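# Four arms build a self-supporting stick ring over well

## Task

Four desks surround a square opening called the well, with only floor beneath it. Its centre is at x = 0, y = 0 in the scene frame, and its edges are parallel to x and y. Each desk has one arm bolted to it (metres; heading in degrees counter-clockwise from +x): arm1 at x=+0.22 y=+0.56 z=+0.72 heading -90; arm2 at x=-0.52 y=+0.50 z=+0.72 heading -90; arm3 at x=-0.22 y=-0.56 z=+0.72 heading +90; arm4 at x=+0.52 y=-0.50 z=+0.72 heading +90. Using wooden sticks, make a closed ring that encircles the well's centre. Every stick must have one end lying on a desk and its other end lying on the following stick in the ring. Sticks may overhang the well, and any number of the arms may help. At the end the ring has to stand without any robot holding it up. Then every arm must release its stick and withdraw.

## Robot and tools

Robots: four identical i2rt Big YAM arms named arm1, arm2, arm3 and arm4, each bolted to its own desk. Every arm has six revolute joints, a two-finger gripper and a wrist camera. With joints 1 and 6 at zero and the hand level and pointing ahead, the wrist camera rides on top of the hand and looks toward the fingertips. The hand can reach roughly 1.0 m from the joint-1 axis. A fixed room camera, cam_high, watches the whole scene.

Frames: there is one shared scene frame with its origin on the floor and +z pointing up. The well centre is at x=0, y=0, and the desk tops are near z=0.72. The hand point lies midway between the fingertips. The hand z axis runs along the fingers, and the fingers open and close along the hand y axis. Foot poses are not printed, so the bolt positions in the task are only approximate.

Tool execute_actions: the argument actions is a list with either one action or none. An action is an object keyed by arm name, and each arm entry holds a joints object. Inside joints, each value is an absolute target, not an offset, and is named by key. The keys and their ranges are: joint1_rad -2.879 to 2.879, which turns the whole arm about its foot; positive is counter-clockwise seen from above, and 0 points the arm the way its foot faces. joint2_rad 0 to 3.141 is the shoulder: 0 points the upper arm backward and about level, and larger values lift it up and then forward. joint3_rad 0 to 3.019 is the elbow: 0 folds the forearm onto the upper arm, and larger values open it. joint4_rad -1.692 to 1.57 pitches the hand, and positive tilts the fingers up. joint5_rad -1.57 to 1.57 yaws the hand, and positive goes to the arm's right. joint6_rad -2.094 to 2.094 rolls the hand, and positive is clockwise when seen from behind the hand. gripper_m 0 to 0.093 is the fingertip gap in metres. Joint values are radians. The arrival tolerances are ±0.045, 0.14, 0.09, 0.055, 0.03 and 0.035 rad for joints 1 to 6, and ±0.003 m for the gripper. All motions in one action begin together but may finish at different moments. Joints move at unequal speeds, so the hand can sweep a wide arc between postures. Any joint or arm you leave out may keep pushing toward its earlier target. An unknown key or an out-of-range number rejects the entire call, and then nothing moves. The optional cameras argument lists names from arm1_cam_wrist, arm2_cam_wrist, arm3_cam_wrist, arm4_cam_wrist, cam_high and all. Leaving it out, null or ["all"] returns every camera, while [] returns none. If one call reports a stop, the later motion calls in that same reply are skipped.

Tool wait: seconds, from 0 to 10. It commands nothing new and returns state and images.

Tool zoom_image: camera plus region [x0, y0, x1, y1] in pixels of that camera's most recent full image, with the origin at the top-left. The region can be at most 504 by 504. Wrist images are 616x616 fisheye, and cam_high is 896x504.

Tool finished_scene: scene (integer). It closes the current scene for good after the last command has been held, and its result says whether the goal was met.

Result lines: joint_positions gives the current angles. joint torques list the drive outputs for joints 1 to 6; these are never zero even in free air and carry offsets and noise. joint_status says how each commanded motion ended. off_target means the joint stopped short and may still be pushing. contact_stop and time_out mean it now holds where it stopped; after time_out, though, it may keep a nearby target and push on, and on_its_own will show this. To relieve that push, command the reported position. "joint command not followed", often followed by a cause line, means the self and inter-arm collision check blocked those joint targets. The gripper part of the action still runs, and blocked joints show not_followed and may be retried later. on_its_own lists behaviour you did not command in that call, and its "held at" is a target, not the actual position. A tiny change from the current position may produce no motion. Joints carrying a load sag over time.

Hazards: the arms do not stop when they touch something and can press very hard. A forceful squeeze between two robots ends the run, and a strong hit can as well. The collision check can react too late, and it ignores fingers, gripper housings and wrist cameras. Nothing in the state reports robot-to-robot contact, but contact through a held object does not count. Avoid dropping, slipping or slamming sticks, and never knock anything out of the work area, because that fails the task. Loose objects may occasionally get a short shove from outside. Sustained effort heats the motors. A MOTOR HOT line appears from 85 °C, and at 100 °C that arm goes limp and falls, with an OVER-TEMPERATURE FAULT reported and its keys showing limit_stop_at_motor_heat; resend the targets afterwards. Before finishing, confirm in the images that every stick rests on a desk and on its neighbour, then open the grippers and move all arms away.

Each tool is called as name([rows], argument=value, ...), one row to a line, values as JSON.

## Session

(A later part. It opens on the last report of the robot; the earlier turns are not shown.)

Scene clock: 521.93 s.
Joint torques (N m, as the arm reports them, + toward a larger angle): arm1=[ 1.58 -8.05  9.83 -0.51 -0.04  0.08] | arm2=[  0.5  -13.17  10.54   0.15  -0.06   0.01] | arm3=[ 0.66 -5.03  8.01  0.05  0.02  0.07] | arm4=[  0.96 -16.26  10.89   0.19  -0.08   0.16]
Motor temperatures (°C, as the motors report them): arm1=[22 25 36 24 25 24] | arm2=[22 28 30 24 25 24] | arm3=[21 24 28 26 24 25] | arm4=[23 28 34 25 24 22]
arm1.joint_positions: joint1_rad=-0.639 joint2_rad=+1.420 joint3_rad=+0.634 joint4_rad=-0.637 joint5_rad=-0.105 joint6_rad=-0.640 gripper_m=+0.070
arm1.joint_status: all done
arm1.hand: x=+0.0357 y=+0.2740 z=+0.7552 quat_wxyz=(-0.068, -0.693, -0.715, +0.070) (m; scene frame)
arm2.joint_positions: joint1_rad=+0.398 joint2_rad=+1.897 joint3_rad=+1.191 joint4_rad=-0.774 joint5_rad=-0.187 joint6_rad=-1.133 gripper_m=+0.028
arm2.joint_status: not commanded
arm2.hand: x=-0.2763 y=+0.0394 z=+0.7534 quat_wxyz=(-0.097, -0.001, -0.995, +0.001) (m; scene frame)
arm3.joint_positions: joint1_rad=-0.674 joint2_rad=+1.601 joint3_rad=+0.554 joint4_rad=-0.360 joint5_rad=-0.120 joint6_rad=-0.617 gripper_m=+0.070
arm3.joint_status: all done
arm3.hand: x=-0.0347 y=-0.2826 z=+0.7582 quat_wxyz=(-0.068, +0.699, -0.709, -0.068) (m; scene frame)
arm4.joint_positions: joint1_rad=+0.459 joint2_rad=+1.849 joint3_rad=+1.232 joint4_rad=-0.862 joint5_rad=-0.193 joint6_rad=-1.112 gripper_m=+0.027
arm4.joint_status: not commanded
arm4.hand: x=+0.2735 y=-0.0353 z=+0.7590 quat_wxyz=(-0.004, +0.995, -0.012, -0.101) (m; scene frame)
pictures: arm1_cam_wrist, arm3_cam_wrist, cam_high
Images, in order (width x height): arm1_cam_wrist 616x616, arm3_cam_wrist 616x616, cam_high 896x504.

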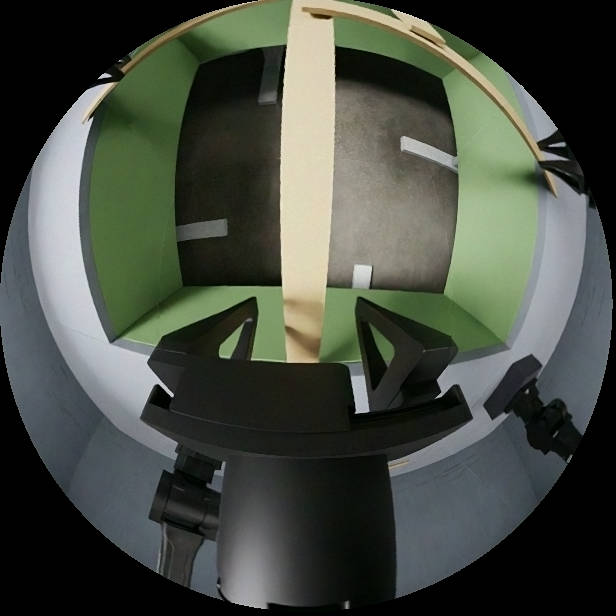

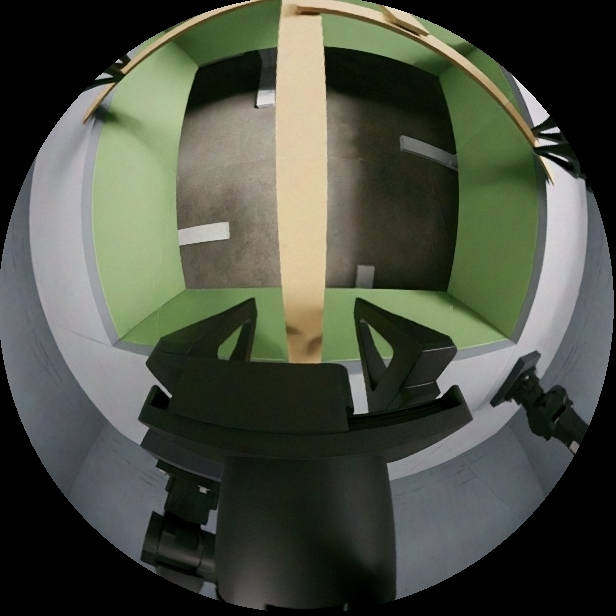

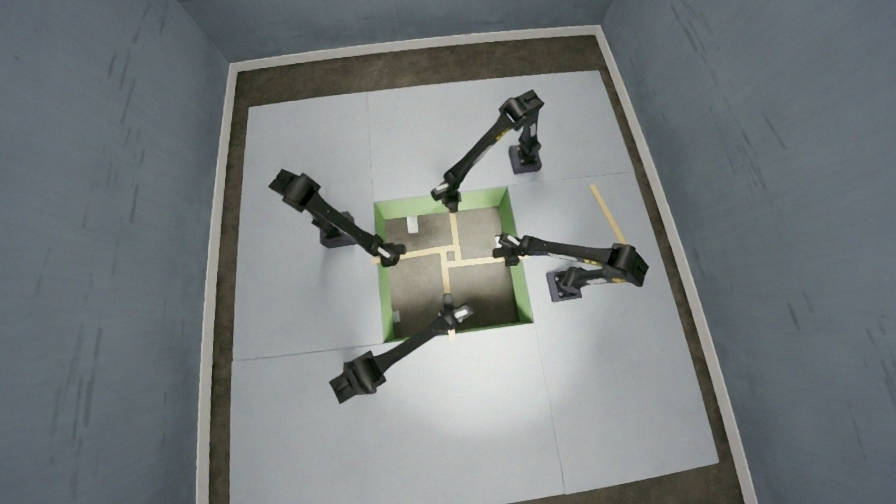

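execute_actions([
  {"arm1":{"joints":{"joint2_rad":1.2}},"arm3":{"joints":{"joint2_rad":1.38}},"arm2":{"joints":{"joint1_rad":0.42,"joint2_rad":1.928,"joint3_rad":1.249,"joint4_rad":-0.794,"joint5_rad":-0.147}},"arm4":{"joints":{"joint1_rad":0.484,"joint2_rad":1.88,"joint3_rad":1.295,"joint4_rad":-0.883,"joint5_rad":-0.152}}},
], cameras=["arm1_cam_wrist","arm3_cam_wrist"])

zoom_image(camera="arm1_cam_wrist", region=[230, 20, 450, 170])

Scene clock: 533.80 s.
Joint torques (N m, as the arm reports them, + toward a larger angle): arm1=[ 1.29 -5.72 11.19 -0.13 -0.02  0.11] | arm2=[  0.72 -13.4   10.41   0.09   0.04  -0.01] | arm3=[ 0.66 -3.47 10.27  0.52  0.02  0.08] | arm4=[  1.09 -16.2   10.78   0.16   0.     0.14]
Motor temperatures (°C, as the motors report them): arm1=[22 25 36 24 25 24] | arm2=[22 28 31 24 25 24] | arm3=[21 24 28 26 24 25] | arm4=[23 28 34 25 24 22]
arm1.joint_positions: joint1_rad=-0.639 joint2_rad=+1.188 joint3_rad=+0.639 joint4_rad=-0.637 joint5_rad=-0.105 joint6_rad=-0.640 gripper_m=+0.070
arm1.joint_status: all done
arm1.hand: x=+0.0228 y=+0.2566 z=+0.8332 quat_wxyz=(-0.085, -0.677, -0.707, +0.186) (m; scene frame)
arm2.joint_positions: joint1_rad=+0.409 joint2_rad=+1.918 joint3_rad=+1.204 joint4_rad=-0.784 joint5_rad=-0.148 joint6_rad=-1.131 gripper_m=+0.028
arm2.joint_status: all done
arm2.hand: x=-0.2770 y=+0.0386 z=+0.7456 quat_wxyz=(-0.075, +0.002, -0.997, +0.001) (m; scene frame)
arm3.joint_positions: joint1_rad=-0.674 joint2_rad=+1.373 joint3_rad=+0.554 joint4_rad=-0.360 joint5_rad=-0.120 joint6_rad=-0.617 gripper_m=+0.070
arm3.joint_status: all done
arm3.hand: x=-0.0131 y=-0.2529 z=+0.8329 quat_wxyz=(-0.179, +0.693, -0.693, -0.085) (m; scene frame)
arm4.joint_positions: joint1_rad=+0.469 joint2_rad=+1.868 joint3_rad=+1.244 joint4_rad=-0.871 joint5_rad=-0.154 joint6_rad=-1.110 gripper_m=+0.027
arm4.joint_status: all done
arm4.hand: x=+0.2746 y=-0.0338 z=+0.7524 quat_wxyz=(-0.005, +0.997, -0.009, -0.080) (m; scene frame)
pictures: arm1_cam_wrist, arm3_cam_wrist
Images, in order (width x height): arm1_cam_wrist 616x616, arm3_cam_wrist 616x616.

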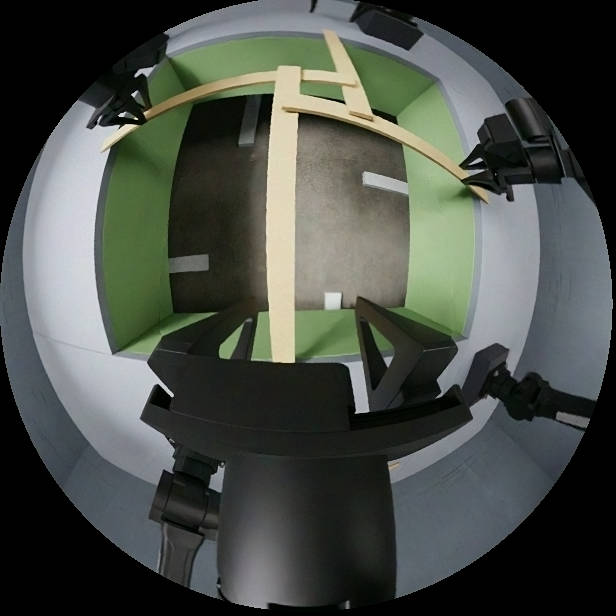

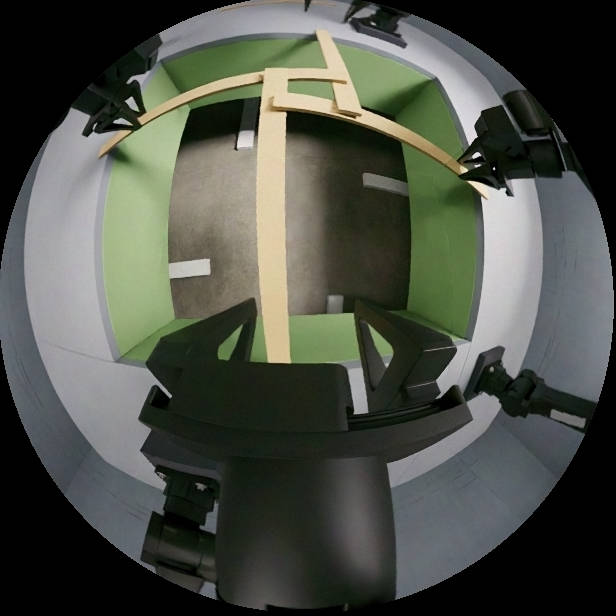

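Region (230, 20, 450, 170) of arm1_cam_wrist's 616x616 image, scaled by 2.291, with more detail than that image has; it fills the top 344 rows of this view, and the rest is white.

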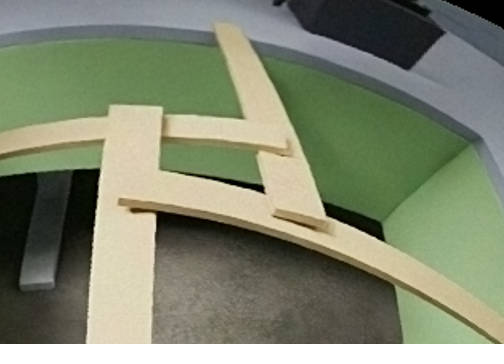

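execute_actions([
  {"arm2":{"joints":{"gripper_m":0.075}},"arm4":{"joints":{"joint1_rad":0.492,"joint2_rad":1.89,"joint5_rad":-0.13}}},
], cameras=["arm3_cam_wrist"])

zoom_image(camera="arm3_cam_wrist", region=[220, 20, 440, 170])

Scene clock: 540.20 s.
Joint torques (N m, as the arm reports them, + toward a larger angle): arm1=[ 1.65 -5.84 11.06 -0.11 -0.02  0.09] | arm2=[  0.49 -13.66  10.44   0.01   0.04  -0.01] | arm3=[ 0.56 -3.48 10.27  0.48  0.03  0.08] | arm4=[  1.19 -15.49  10.56   0.15   0.09   0.12]
Motor temperatures (°C, as the motors report them): arm1=[22 25 37 24 25 24] | arm2=[22 28 31 24 25 24] | arm3=[21 24 29 26 24 25] | arm4=[23 28 34 25 24 22]
arm1.joint_positions: joint1_rad=-0.639 joint2_rad=+1.188 joint3_rad=+0.639 joint4_rad=-0.637 joint5_rad=-0.105 joint6_rad=-0.640 gripper_m=+0.070
arm1.joint_status: not commanded
arm1.hand: x=+0.0228 y=+0.2566 z=+0.8332 quat_wxyz=(-0.085, -0.677, -0.707, +0.186) (m; scene frame)
arm2.joint_positions: joint1_rad=+0.410 joint2_rad=+1.918 joint3_rad=+1.204 joint4_rad=-0.784 joint5_rad=-0.148 joint6_rad=-1.131 gripper_m=+0.075
arm2.joint_status: all done
arm2.hand: x=-0.2768 y=+0.0387 z=+0.7456 quat_wxyz=(-0.075, +0.002, -0.997, +0.001) (m; scene frame)
arm3.joint_positions: joint1_rad=-0.674 joint2_rad=+1.373 joint3_rad=+0.554 joint4_rad=-0.360 joint5_rad=-0.120 joint6_rad=-0.617 gripper_m=+0.070
arm3.joint_status: not commanded
arm3.hand: x=-0.0131 y=-0.2529 z=+0.8329 quat_wxyz=(-0.179, +0.693, -0.693, -0.085) (m; scene frame)
arm4.joint_positions: joint1_rad=+0.477 joint2_rad=+1.869 joint3_rad=+1.247 joint4_rad=-0.871 joint5_rad=-0.135 joint6_rad=-1.108 gripper_m=+0.027
arm4.joint_status: all done
arm4.hand: x=+0.2735 y=-0.0331 z=+0.7521 quat_wxyz=(-0.010, +0.997, -0.007, -0.072) (m; scene frame)
pictures: arm3_cam_wrist
Images, in order (width x height): arm3_cam_wrist 616x616.

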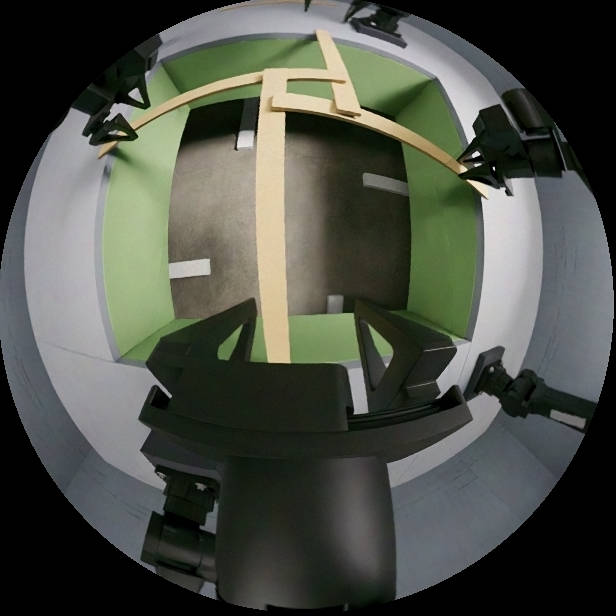

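Region (220, 20, 440, 170) of arm3_cam_wrist's 616x616 image, scaled by 2.291, with more detail than that image has; it fills the top 344 rows of this view, and the rest is white.

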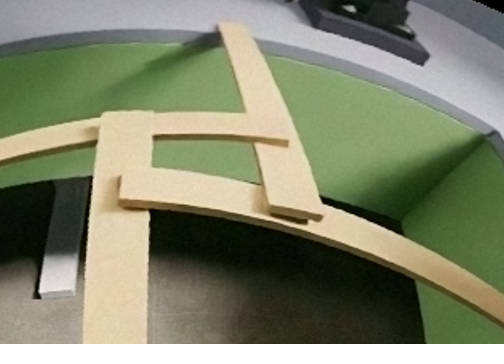

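All in contact; release.

execute_actions([
  {"arm4":{"joints":{"gripper_m":0.075,"joint2_rad":1.87}},"arm2":{"joints":{"joint2_rad":1.6}}},
], cameras=["arm3_cam_wrist"])

execute_actions([
  {"arm4":{"joints":{"joint2_rad":1.2}},"arm2":{"joints":{"joint2_rad":1.1,"joint1_rad":0}},"arm1":{"joints":{"joint2_rad":0.7,"joint4_rad":-1.2}},"arm3":{"joints":{"joint2_rad":0.75,"joint4_rad":-1.0}}},
], cameras=["cam_high"])

zoom_image(camera="cam_high", region=[350, 160, 560, 370])

Scene clock: 549.47 s.
Joint torques (N m, as the arm reports them, + toward a larger angle): arm1=[ 1.53 -5.66 11.09 -0.16 -0.02  0.11] | arm2=[  0.43 -11.48  10.93   0.61   0.05   0.01] | arm3=[ 0.65 -3.52 10.26  0.48  0.02  0.08] | arm4=[  1.14 -17.4   10.56   0.15   0.06   0.12]
Motor temperatures (°C, as the motors report them): arm1=[22 25 37 24 25 24] | arm2=[22 28 31 24 25 24] | arm3=[21 24 29 26 24 25] | arm4=[23 28 34 25 24 22]
arm1.joint_positions: joint1_rad=-0.639 joint2_rad=+1.188 joint3_rad=+0.639 joint4_rad=-0.637 joint5_rad=-0.105 joint6_rad=-0.640 gripper_m=+0.070
arm1.joint_status: not commanded
arm1.hand: x=+0.0228 y=+0.2566 z=+0.8332 quat_wxyz=(-0.085, -0.677, -0.707, +0.186) (m; scene frame)
arm2.joint_positions: joint1_rad=+0.410 joint2_rad=+1.592 joint3_rad=+1.223 joint4_rad=-0.785 joint5_rad=-0.148 joint6_rad=-1.131 gripper_m=+0.075
arm2.joint_status: all done
arm2.hand: x=-0.2609 y=+0.0098 z=+0.9219 quat_wxyz=(-0.146, +0.015, -0.977, +0.155) (m; scene frame)
arm3.joint_positions: joint1_rad=-0.674 joint2_rad=+1.373 joint3_rad=+0.554 joint4_rad=-0.360 joint5_rad=-0.120 joint6_rad=-0.617 gripper_m=+0.070
arm3.joint_status: not commanded
arm3.hand: x=-0.0131 y=-0.2529 z=+0.8329 quat_wxyz=(-0.179, +0.693, -0.693, -0.085) (m; scene frame)
arm4.joint_positions: joint1_rad=+0.477 joint2_rad=+1.869 joint3_rad=+1.247 joint4_rad=-0.871 joint5_rad=-0.134 joint6_rad=-1.108 gripper_m=+0.075
arm4.joint_status: all done
arm4.hand: x=+0.2736 y=-0.0330 z=+0.7521 quat_wxyz=(-0.010, +0.997, -0.007, -0.071) (m; scene frame)
pictures: arm3_cam_wrist
Images, in order (width x height): arm3_cam_wrist 616x616.

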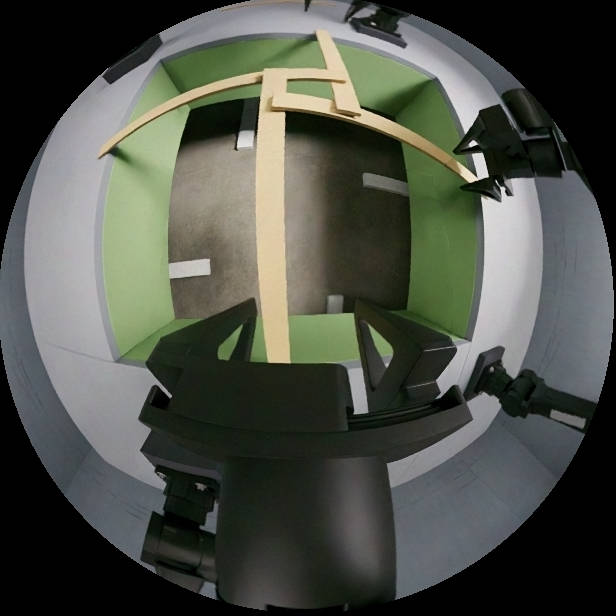

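Scene clock: 551.00 s.
Joint torques (N m, as the arm reports them, + toward a larger angle): arm1=[ 1.45 -0.31 12.31 -0.34 -0.02  0.09] | arm2=[ 0.1  -5.76 12.    1.07  0.    0.03] | arm3=[ 0.73  1.4  13.31  0.37  0.03  0.08] | arm4=[ 1.23 -8.59 11.6   1.39  0.07  0.18]
Motor temperatures (°C, as the motors report them): arm1=[22 25 38 24 25 24] | arm2=[22 28 31 24 25 24] | arm3=[21 24 29 26 24 25] | arm4=[23 28 34 25 24 22]
arm1.joint_positions: joint1_rad=-0.639 joint2_rad=+0.695 joint3_rad=+0.639 joint4_rad=-1.186 joint5_rad=-0.105 joint6_rad=-0.640 gripper_m=+0.070
arm1.joint_status: all done
arm1.hand: x=+0.0959 y=+0.3608 z=+0.9231 quat_wxyz=(-0.081, -0.682, -0.710, +0.159) (m; scene frame)
arm2.joint_positions: joint1_rad=-0.008 joint2_rad=+1.101 joint3_rad=+1.223 joint4_rad=-0.785 joint5_rad=-0.146 joint6_rad=-1.131 gripper_m=+0.075
arm2.joint_status: all done
arm2.hand: x=-0.4799 y=+0.0174 z=+1.1732 quat_wxyz=(-0.157, -0.153, -0.885, +0.411) (m; scene frame)
arm3.joint_positions: joint1_rad=-0.674 joint2_rad=+0.749 joint3_rad=+0.554 joint4_rad=-0.985 joint5_rad=-0.120 joint6_rad=-0.617 gripper_m=+0.070
arm3.joint_status: all done
arm3.hand: x=-0.0786 y=-0.3395 z=+0.9618 quat_wxyz=(-0.179, +0.693, -0.693, -0.085) (m; scene frame)
arm4.joint_positions: joint1_rad=+0.477 joint2_rad=+1.195 joint3_rad=+1.267 joint4_rad=-0.872 joint5_rad=-0.133 joint6_rad=-1.108 gripper_m=+0.075
arm4.joint_status: all done
arm4.hand: x=+0.2824 y=-0.0634 z=+1.1055 quat_wxyz=(-0.314, +0.925, +0.019, -0.214) (m; scene frame)
pictures: cam_high
Images, in order (width x height): cam_high 896x504.

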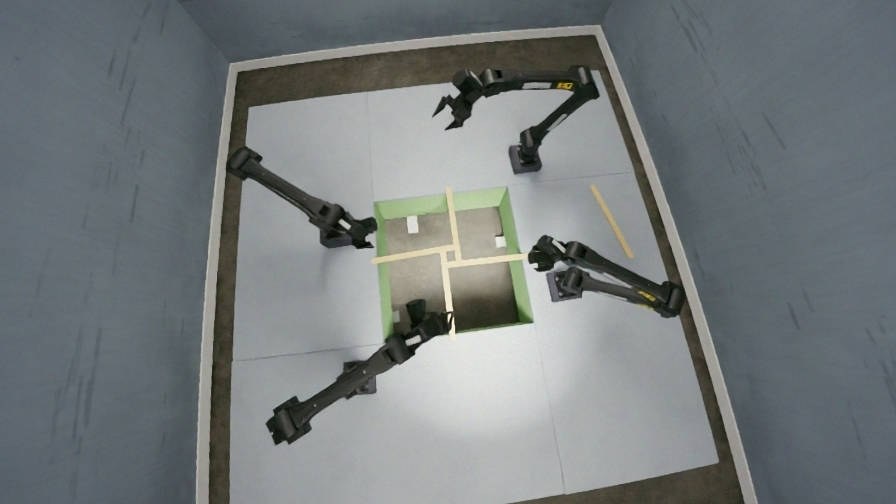

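Region (350, 160, 560, 370) of cam_high's 896x504 image, scaled by 2.400, with more detail than that image has.

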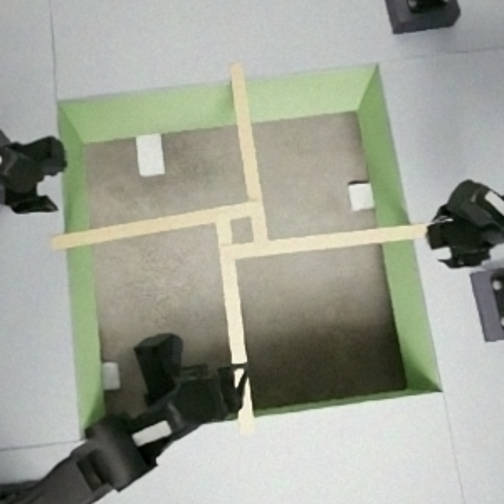

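finished_scene(scene=1)

The scene is finished: the task was done.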